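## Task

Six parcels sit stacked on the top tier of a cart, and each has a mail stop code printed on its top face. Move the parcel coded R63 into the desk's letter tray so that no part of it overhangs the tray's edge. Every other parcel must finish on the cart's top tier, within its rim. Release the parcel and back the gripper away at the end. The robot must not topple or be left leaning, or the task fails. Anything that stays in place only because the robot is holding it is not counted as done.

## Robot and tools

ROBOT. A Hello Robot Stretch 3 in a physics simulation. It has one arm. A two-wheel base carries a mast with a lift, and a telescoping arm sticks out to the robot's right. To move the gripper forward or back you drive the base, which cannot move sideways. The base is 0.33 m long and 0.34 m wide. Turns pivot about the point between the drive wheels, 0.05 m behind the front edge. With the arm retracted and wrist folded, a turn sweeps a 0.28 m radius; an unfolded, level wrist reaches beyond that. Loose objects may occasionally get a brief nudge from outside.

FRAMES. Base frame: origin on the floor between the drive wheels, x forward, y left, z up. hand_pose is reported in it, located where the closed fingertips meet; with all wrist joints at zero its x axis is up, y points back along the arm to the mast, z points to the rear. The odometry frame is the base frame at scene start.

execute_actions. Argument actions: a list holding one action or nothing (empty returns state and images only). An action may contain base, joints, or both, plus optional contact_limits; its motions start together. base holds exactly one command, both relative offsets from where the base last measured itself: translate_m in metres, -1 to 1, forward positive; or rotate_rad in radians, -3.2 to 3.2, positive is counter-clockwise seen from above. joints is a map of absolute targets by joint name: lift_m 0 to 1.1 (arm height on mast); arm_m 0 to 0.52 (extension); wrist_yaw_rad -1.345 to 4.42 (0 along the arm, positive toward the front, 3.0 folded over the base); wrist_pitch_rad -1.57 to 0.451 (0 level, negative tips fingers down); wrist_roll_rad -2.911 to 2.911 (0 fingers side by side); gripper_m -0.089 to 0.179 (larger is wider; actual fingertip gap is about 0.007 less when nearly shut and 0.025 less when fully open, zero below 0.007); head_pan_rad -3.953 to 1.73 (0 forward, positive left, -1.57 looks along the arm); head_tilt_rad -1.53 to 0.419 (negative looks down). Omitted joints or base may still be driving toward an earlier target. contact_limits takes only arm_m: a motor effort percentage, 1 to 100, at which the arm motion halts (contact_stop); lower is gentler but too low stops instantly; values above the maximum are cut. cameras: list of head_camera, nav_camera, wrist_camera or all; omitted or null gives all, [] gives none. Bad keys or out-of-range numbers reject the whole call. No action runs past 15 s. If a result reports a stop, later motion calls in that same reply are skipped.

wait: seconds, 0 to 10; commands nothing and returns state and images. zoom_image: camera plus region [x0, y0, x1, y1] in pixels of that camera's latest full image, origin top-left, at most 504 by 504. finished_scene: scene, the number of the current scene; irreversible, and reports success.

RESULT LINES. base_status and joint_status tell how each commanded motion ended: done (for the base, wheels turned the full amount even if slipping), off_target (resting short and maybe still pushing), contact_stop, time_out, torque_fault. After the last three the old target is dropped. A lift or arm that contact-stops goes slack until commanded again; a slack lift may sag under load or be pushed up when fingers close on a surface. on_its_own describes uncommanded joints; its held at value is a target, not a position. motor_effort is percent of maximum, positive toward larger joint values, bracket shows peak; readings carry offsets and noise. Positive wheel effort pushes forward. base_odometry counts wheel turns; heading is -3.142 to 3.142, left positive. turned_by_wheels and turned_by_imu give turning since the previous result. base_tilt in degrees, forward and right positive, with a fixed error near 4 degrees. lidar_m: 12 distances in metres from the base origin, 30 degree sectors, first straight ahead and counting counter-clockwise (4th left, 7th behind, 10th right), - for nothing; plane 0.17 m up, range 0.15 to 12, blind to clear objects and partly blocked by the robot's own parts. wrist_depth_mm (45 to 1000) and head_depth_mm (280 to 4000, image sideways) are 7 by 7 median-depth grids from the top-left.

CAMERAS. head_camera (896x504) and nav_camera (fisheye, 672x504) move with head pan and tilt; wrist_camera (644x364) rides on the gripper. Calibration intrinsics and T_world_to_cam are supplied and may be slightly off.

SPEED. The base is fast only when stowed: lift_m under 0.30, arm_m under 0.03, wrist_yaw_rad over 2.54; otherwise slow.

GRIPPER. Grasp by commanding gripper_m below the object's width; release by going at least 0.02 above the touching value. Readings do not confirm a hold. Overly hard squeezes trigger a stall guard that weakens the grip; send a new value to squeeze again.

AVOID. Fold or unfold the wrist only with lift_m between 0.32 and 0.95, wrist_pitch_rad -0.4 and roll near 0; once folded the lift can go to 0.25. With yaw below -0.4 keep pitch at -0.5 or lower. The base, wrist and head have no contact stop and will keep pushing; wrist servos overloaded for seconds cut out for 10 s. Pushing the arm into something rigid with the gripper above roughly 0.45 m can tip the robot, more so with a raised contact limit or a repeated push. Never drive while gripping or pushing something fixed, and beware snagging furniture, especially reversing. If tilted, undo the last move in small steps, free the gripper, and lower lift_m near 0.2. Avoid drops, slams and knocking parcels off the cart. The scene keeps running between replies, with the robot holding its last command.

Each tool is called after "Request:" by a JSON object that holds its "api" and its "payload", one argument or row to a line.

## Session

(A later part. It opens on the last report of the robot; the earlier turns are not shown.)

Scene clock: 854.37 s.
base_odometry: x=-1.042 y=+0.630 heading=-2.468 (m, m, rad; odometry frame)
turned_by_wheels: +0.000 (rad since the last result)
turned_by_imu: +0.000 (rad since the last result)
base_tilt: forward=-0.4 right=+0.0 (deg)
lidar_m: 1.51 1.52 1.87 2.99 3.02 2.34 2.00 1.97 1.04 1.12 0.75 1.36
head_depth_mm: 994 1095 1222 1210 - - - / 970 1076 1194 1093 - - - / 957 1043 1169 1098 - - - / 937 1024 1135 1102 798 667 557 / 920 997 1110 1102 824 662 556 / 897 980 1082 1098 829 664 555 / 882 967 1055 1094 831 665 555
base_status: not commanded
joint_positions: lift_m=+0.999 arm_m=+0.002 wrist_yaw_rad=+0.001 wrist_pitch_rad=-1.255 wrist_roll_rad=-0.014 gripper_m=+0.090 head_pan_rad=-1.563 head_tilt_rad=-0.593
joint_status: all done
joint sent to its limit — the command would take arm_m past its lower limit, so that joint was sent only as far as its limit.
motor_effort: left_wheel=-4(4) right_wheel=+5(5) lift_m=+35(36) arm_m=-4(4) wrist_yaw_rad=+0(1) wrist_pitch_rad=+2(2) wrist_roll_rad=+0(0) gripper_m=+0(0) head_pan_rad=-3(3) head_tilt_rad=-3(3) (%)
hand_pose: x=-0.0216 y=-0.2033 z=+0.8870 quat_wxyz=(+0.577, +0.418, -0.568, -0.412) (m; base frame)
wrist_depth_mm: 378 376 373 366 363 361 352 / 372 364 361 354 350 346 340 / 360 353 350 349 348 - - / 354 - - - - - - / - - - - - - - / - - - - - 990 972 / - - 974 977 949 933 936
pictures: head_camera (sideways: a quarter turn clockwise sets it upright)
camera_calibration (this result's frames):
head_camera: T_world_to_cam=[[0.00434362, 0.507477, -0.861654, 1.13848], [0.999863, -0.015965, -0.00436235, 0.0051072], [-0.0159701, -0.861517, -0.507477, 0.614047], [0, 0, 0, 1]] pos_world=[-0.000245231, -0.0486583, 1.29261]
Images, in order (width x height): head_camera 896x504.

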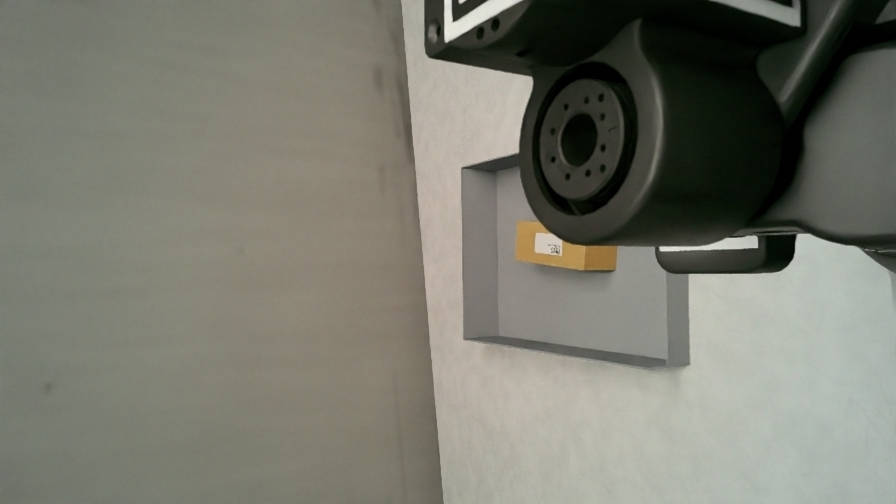

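Parcel R63 is in the tray. Panning the head left to view the cart's tier before ending the scene.

Request:
{"api": "execute_actions", "payload": {
  "actions": [
    {"joints": {"head_pan_rad": 1.22, "head_tilt_rad": -0.25}}
  ],
  "cameras": ["head_camera"]
}}

Scene clock: 867.60 s.
base_odometry: x=-1.042 y=+0.630 heading=-2.468 (m, m, rad; odometry frame)
turned_by_wheels: +0.000 (rad since the last result)
turned_by_imu: +0.000 (rad since the last result)
base_tilt: forward=-0.5 right=+0.2 (deg)
lidar_m: 1.51 1.52 1.87 2.98 3.02 2.34 1.99 1.97 1.04 1.12 0.75 1.36
head_depth_mm: 1692 1731 1785 1854 1909 1924 1631 / 1891 1961 2023 2084 2172 2108 1621 / 2131 2264 2327 2312 2277 2086 1624 / 2482 2588 2694 2692 2395 2118 1631 / 2794 3105 3242 3448 2994 2157 1617 / 2986 3448 3681 3729 3168 2157 1625 / 2967 3260 3454 3528 3207 2152 1633
base_status: not commanded
joint_positions: lift_m=+0.999 arm_m=+0.002 wrist_yaw_rad=+0.001 wrist_pitch_rad=-1.255 wrist_roll_rad=-0.014 gripper_m=+0.090 head_pan_rad=+1.213 head_tilt_rad=-0.260
joint_status: all done
motor_effort: left_wheel=-4(4) right_wheel=+5(5) lift_m=+36(35) arm_m=-4(4) wrist_yaw_rad=-1(1) wrist_pitch_rad=+2(2) wrist_roll_rad=+0(0) gripper_m=+0(0) head_pan_rad=+2(31) head_tilt_rad=+4(25) (%)
hand_pose: x=-0.0216 y=-0.2033 z=+0.8870 quat_wxyz=(+0.577, +0.418, -0.568, -0.412) (m; base frame)
wrist_depth_mm: 381 374 370 366 361 357 351 / 372 364 360 356 350 346 342 / 359 354 350 350 351 - - / 355 - - - - - - / - - - - - - - / - - - - - 967 971 / - - - 968 952 939 925
pictures: head_camera (sideways: a quarter turn clockwise sets it upright)
camera_calibration (this result's frames):
head_camera: T_world_to_cam=[[-0.0773076, -0.183189, -0.980033, 1.2935], [-0.928008, 0.372543, 0.00356767, 0.00654342], [0.364451, 0.909755, -0.198801, 0.210019], [0, 0, 0, 1]] pos_world=[0.0295278, 0.0434505, 1.3094]
Images, in order (width x height): head_camera 896x504.

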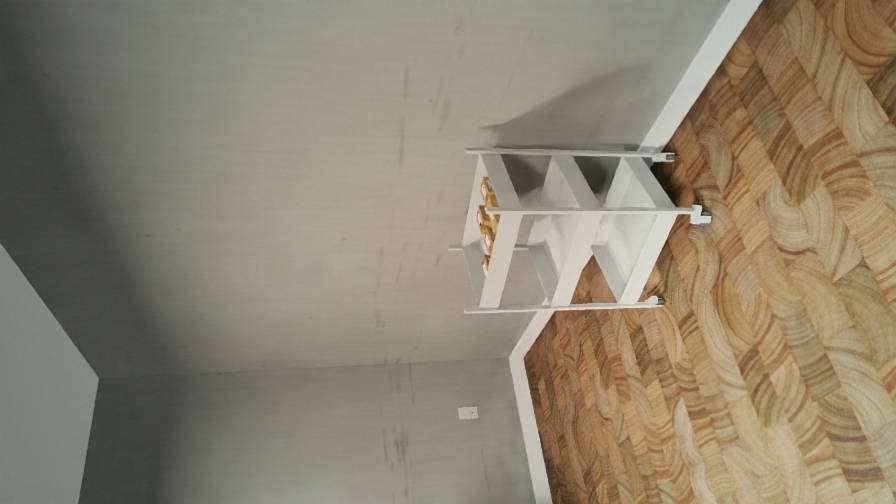

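Request:
{"api": "zoom_image", "payload": {
  "camera": "head_camera",
  "region": [440, 140, 620, 320]
}}

Region (440, 140, 620, 320) of head_camera's 896x504 image, scaled by 2.800, with more detail than that image has.

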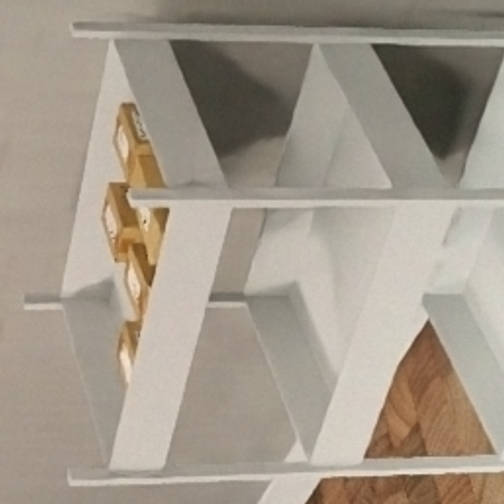

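Turning to drive closer to the cart for a clear view of the tier.

Request:
{"api": "execute_actions", "payload": {
  "actions": [
    {"base": {"rotate_rad": 1.429}, "joints": {"head_pan_rad": 0.0, "head_tilt_rad": -0.35}}
  ],
  "cameras": ["head_camera"]
}}

Scene clock: 883.43 s.
base_odometry: x=-1.042 y=+0.630 heading=-1.039 (m, m, rad; odometry frame)
turned_by_wheels: +1.429 (rad since the last result)
turned_by_imu: +1.413 (rad since the last result)
base_tilt: forward=-0.4 right=+0.2 (deg)
lidar_m: 2.00 2.99 2.34 1.99 2.23 1.04 1.12 1.12 0.75 1.52 1.51 1.71
head_depth_mm: 2128 2162 2264 2208 2279 1893 1490 / 2483 2571 2655 2355 2228 1909 1486 / 2989 3160 3266 3415 2505 1901 1498 / 3361 3509 3703 3830 2631 1917 1505 / 3208 3377 3628 3683 2635 1919 1494 / 3190 3232 3432 3519 2685 1912 1512 / 3024 3154 3193 2896 2641 1924 1507
base_status: done
joint_positions: lift_m=+0.999 arm_m=+0.002 wrist_yaw_rad=+0.001 wrist_pitch_rad=-1.255 wrist_roll_rad=-0.014 gripper_m=+0.090 head_pan_rad=+0.007 head_tilt_rad=-0.345
joint_status: all done
motor_effort: left_wheel=-4(8) right_wheel=+5(9) lift_m=+36(35) arm_m=-4(4) wrist_yaw_rad=-2(1) wrist_pitch_rad=+2(2) wrist_roll_rad=+0(0) gripper_m=-1(0) head_pan_rad=-3(30) head_tilt_rad=-2(10) (%)
hand_pose: x=-0.0216 y=-0.2033 z=+0.8870 quat_wxyz=(+0.577, +0.418, -0.568, -0.412) (m; base frame)
wrist_depth_mm: - - - - - 356 350 / - - - - - 349 342 / - - - - - 960 332 / - - - - - - 326 / - - - - - - 316 / - - - - - 958 309 / - - 987 964 958 934 322
pictures: head_camera (sideways: a quarter turn clockwise sets it upright)
camera_calibration (this result's frames):
head_camera: T_world_to_cam=[[-0.281282, 0.00620436, -0.959605, 1.26804], [0.0168031, 0.999858, 0.00153926, 0.0034211], [0.959478, -0.0156913, -0.281346, 0.313827], [0, 0, 0, 1]] pos_world=[0.0555081, -0.0063636, 1.3051]
Images, in order (width x height): head_camera 896x504.

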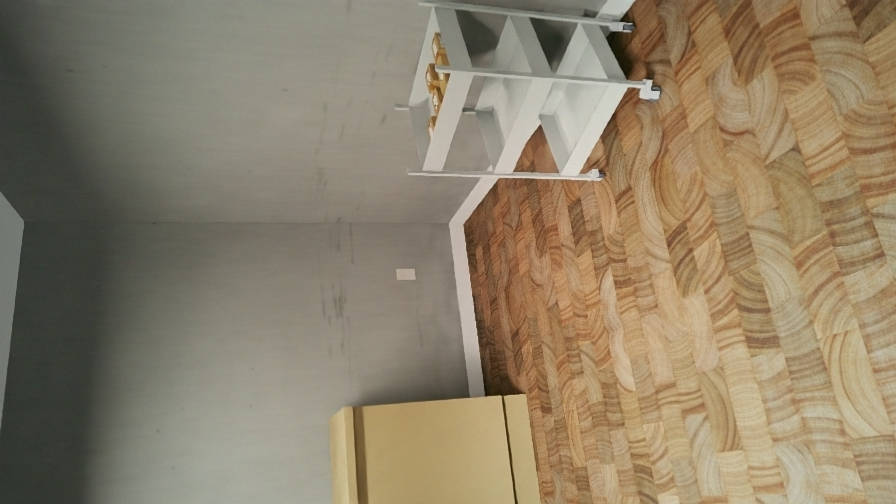

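Request:
{"api": "execute_actions", "payload": {
  "actions": [
    {"base": {"translate_m": 1.0}}
  ],
  "cameras": []
}}

Request:
{"api": "execute_actions", "payload": {
  "actions": [
    {"base": {"translate_m": 0.80}}
  ],
  "cameras": ["nav_camera"]
}}

Scene clock: 899.43 s.
base_odometry: x=-0.535 y=-0.232 heading=-1.039 (m, m, rad; odometry frame)
turned_by_wheels: +0.000 (rad since the last result)
turned_by_imu: +0.001 (rad since the last result)
base_tilt: forward=-0.5 right=+0.1 (deg)
lidar_m: 1.24 2.05 2.32 2.27 2.49 1.95 2.07 1.60 1.44 1.22 1.21 1.02
head_depth_mm: 1674 1730 1777 1829 1374 1391 1381 / 1954 2024 2107 2177 2223 1762 1440 / 2360 2462 2590 2722 2586 1904 1483 / 2429 2610 2806 2954 2655 1920 1484 / 2379 2524 2679 2814 2703 1929 1507 / 2305 2432 2517 2694 2639 1915 1499 / 2232 2314 2471 2231 2099 1929 1494
base_status: done
joint_positions: lift_m=+0.999 arm_m=+0.002 wrist_yaw_rad=+0.001 wrist_pitch_rad=-1.255 wrist_roll_rad=-0.014 gripper_m=+0.090 head_pan_rad=+0.007 head_tilt_rad=-0.346
joint_status: not commanded
motor_effort: left_wheel=-4(5) right_wheel=+6(9) lift_m=+36(36) arm_m=-4(4) wrist_yaw_rad=-2(1) wrist_pitch_rad=+2(2) wrist_roll_rad=+0(0) gripper_m=+1(0) head_pan_rad=-3(3) head_tilt_rad=-2(1) (%)
hand_pose: x=-0.0216 y=-0.2033 z=+0.8870 quat_wxyz=(+0.577, +0.418, -0.568, -0.412) (m; base frame)
wrist_depth_mm: - - - - - - - / - - - - - - - / - - - - - - - / - - - - - - - / - - - - - - - / - - - - - 971 982 / - - 974 979 946 941 952
pictures: none
No camera images: the call's "cameras" was empty. Leave "cameras" out to get every camera's image.

Scene clock: 908.40 s.
base_odometry: x=-0.130 y=-0.921 heading=-1.039 (m, m, rad; odometry frame)
turned_by_wheels: +0.000 (rad since the last result)
turned_by_imu: +0.001 (rad since the last result)
base_tilt: forward=-0.6 right=+0.0 (deg)
lidar_m: 1.70 1.31 1.45 2.82 2.72 3.13 2.36 2.14 1.15 0.53 0.50 0.51
head_depth_mm: 1307 1365 1398 1448 1480 1542 1484 / 1532 1596 1648 1724 1806 1789 1491 / 1798 1908 1976 2118 2229 1888 1501 / 1784 1883 1981 2074 2229 1913 1514 / 1713 1799 1895 2021 2127 1920 1492 / 1663 1728 1834 1947 2047 1909 1481 / 1601 1689 1771 1862 1976 1918 1488
base_status: done
joint_positions: lift_m=+0.999 arm_m=+0.002 wrist_yaw_rad=+0.001 wrist_pitch_rad=-1.255 wrist_roll_rad=-0.014 gripper_m=+0.090 head_pan_rad=+0.007 head_tilt_rad=-0.346
joint_status: not commanded
motor_effort: left_wheel=-4(6) right_wheel=+4(8) lift_m=+36(36) arm_m=-4(4) wrist_yaw_rad=-1(1) wrist_pitch_rad=+2(2) wrist_roll_rad=+0(0) gripper_m=+0(1) head_pan_rad=-3(3) head_tilt_rad=-2(1) (%)
hand_pose: x=-0.0216 y=-0.2033 z=+0.8870 quat_wxyz=(+0.577, +0.418, -0.568, -0.412) (m; base frame)
wrist_depth_mm: 393 401 724 - - - - / 386 711 706 - - - - / - 691 949 - - - - / - - - - - - - / - - - - - - - / - - - - - 953 960 / - - 975 973 943 950 958
pictures: nav_camera (sideways: a quarter turn counterclockwise sets it upright)
camera_calibration (this result's frames):
nav_camera: T_world_to_cam=[[0.331223, -0.00122136, 0.943552, -1.1873], [0.032024, -0.999408, -0.0125353, 0.0622095], [0.943009, 0.0343683, -0.330988, 0.382866], [0, 0, 0, 1]] pos_world=[0.0302224, 0.0475641, 1.24778]
Images, in order (width x height): nav_camera 672x504.

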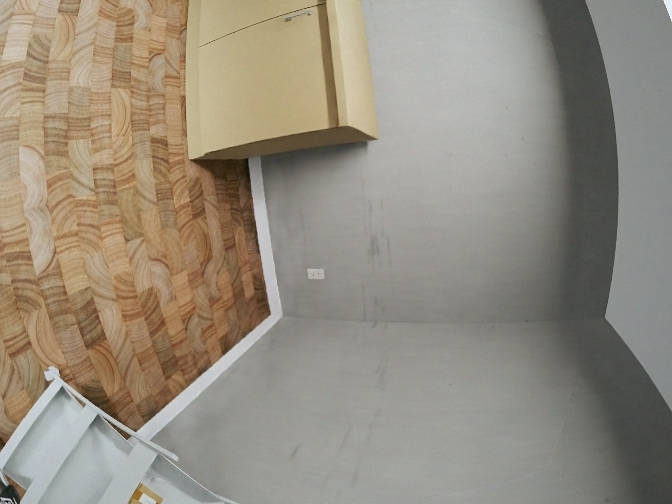

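Request:
{"api": "execute_actions", "payload": {
  "actions": [
    {"joints": {"head_pan_rad": -0.97, "head_tilt_rad": -0.68}}
  ],
  "cameras": ["head_camera"]
}}

Scene clock: 914.97 s.
base_odometry: x=-0.130 y=-0.921 heading=-1.039 (m, m, rad; odometry frame)
turned_by_wheels: +0.000 (rad since the last result)
turned_by_imu: +0.000 (rad since the last result)
base_tilt: forward=-0.5 right=+0.2 (deg)
lidar_m: 1.71 1.31 1.46 2.82 2.72 3.13 2.35 2.14 1.15 0.53 0.50 0.51
head_depth_mm: 747 824 919 1030 832 1317 1205 / 766 846 949 984 796 960 1096 / 784 866 975 984 801 954 1098 / 802 893 1004 993 813 954 1098 / 825 917 1035 987 837 956 1082 / 847 943 1069 1216 864 1343 1172 / 869 966 1108 1286 1513 1412 1198
base_status: not commanded
joint_positions: lift_m=+0.999 arm_m=+0.002 wrist_yaw_rad=+0.001 wrist_pitch_rad=-1.255 wrist_roll_rad=-0.014 gripper_m=+0.090 head_pan_rad=-0.963 head_tilt_rad=-0.671
joint_status: all done
motor_effort: left_wheel=-4(4) right_wheel=+5(5) lift_m=+35(36) arm_m=-4(4) wrist_yaw_rad=-1(1) wrist_pitch_rad=+2(2) wrist_roll_rad=+0(0) gripper_m=+0(0) head_pan_rad=-3(31) head_tilt_rad=-3(23) (%)
hand_pose: x=-0.0216 y=-0.2033 z=+0.8870 quat_wxyz=(+0.577, +0.418, -0.568, -0.412) (m; base frame)
wrist_depth_mm: 395 402 718 - - - - / 386 711 707 - - - - / - 688 946 - - - - / - - - - - - - / - - - - - - - / - - - - - 974 955 / - - 993 988 966 963 933
pictures: head_camera (sideways: a quarter turn clockwise sets it upright)
camera_calibration (this result's frames):
head_camera: T_world_to_cam=[[-0.320786, 0.475277, -0.819272, 1.0852], [0.833774, 0.552072, -0.00619573, 0.00850667], [0.449353, -0.685075, -0.573371, 0.69694], [0, 0, 0, 1]] pos_world=[0.0278531, -0.0430111, 1.28873]
Images, in order (width x height): head_camera 896x504.

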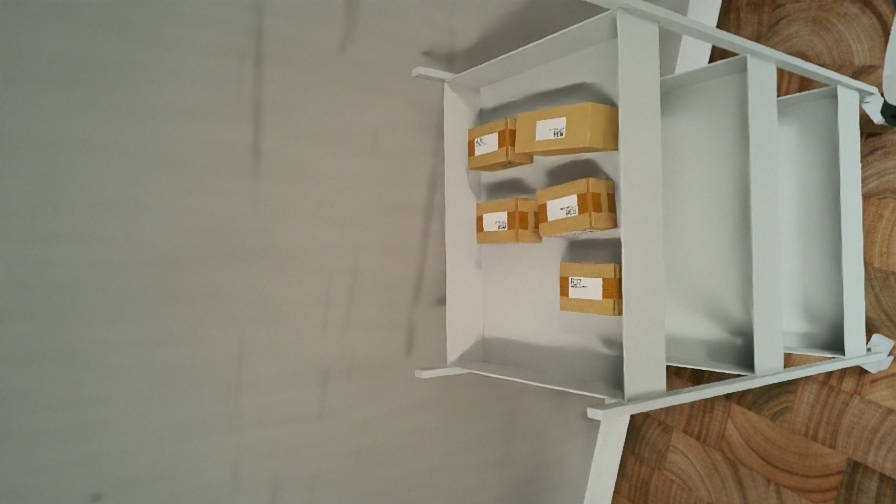

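Request:
{"api": "zoom_image", "payload": {
  "camera": "head_camera",
  "region": [430, 60, 680, 400]
}}

Region (430, 60, 680, 400) of head_camera's 896x504 image, scaled by 1.482, with more detail than that image has; it fills the left 371 columns of this view, and the rest is white.

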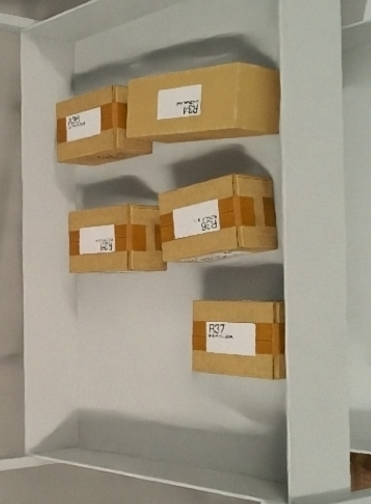

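Turning toward the desk to check the tray before finishing.

Request:
{"api": "execute_actions", "payload": {
  "actions": [
    {"base": {"rotate_rad": 2.0}, "joints": {"head_pan_rad": 1.2, "head_tilt_rad": -0.22}}
  ],
  "cameras": ["head_camera"]
}}

Scene clock: 929.37 s.
base_odometry: x=-0.130 y=-0.921 heading=+0.961 (m, m, rad; odometry frame)
turned_by_wheels: +2.000 (rad since the last result)
turned_by_imu: +1.978 (rad since the last result)
base_tilt: forward=-0.4 right=+0.0 (deg)
lidar_m: 2.50 2.72 2.71 2.36 1.25 0.56 0.50 0.50 1.48 1.31 1.38 2.08
head_depth_mm: 2775 3029 3158 3282 3339 2238 1669 / 2786 2878 3031 3131 3154 2254 1680 / 2743 2828 2903 2942 3114 2230 1682 / 2628 2731 2816 2874 2969 2261 1685 / 2536 2626 2738 2720 2895 2257 1695 / 2457 2513 2628 2693 2820 2274 1691 / 2379 2463 2527 2626 2725 2268 1687
base_status: done
joint_positions: lift_m=+0.999 arm_m=+0.002 wrist_yaw_rad=+0.001 wrist_pitch_rad=-1.255 wrist_roll_rad=-0.014 gripper_m=+0.090 head_pan_rad=+1.193 head_tilt_rad=-0.231
joint_status: all done
motor_effort: left_wheel=-4(9) right_wheel=+6(9) lift_m=+35(36) arm_m=-4(4) wrist_yaw_rad=-1(1) wrist_pitch_rad=+2(2) wrist_roll_rad=+0(0) gripper_m=+1(0) head_pan_rad=+2(31) head_tilt_rad=+5(25) (%)
hand_pose: x=-0.0216 y=-0.2033 z=+0.8870 quat_wxyz=(+0.577, +0.418, -0.568, -0.412) (m; base frame)
wrist_depth_mm: - - - - - - - / - - - - - - - / - - - - - - - / - - - - - - - / - - - - - 873 611 / - - - - - 843 603 / - - 987 978 948 959 592
pictures: head_camera (sideways: a quarter turn clockwise sets it upright)
camera_calibration (this result's frames):
head_camera: T_world_to_cam=[[-0.0701331, -0.154393, -0.985517, 1.30063], [-0.920449, 0.39084, 0.00427268, 0.00557931], [0.38452, 0.907418, -0.169522, 0.171786], [0, 0, 0, 1]] pos_world=[0.0302977, 0.0427467, 1.31089]
Images, in order (width x height): head_camera 896x504.

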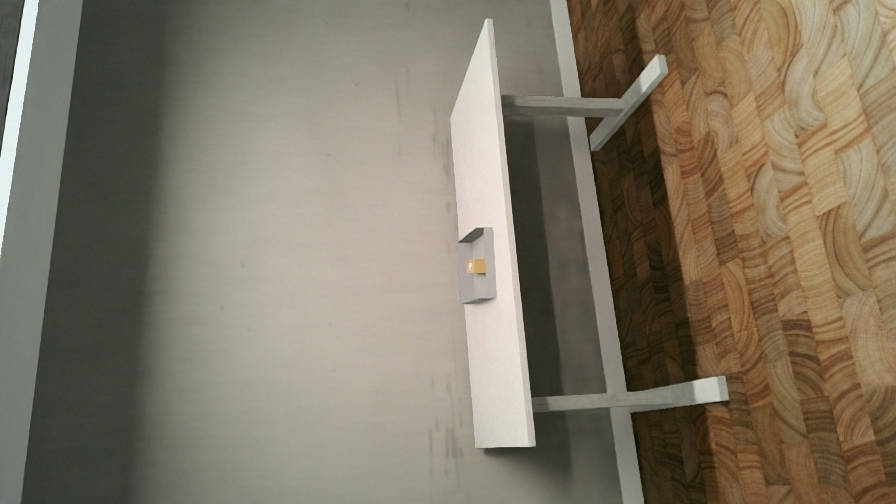

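Request:
{"api": "zoom_image", "payload": {
  "camera": "head_camera",
  "region": [440, 210, 520, 320]
}}

Region (440, 210, 520, 320) of head_camera's 896x504 image, scaled by 4.582, with more detail than that image has; it fills the left 367 columns of this view, and the rest is white.

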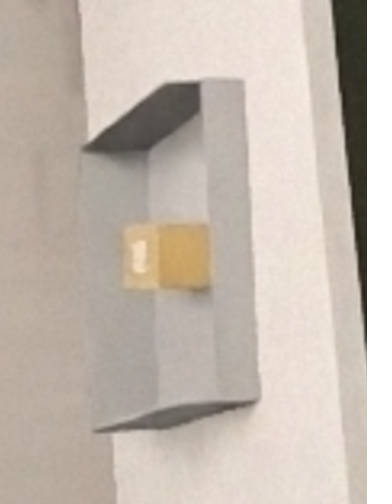

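Request:
{"api": "finished_scene", "payload": {
  "scene": 2
}}

The scene is finished: the task was done.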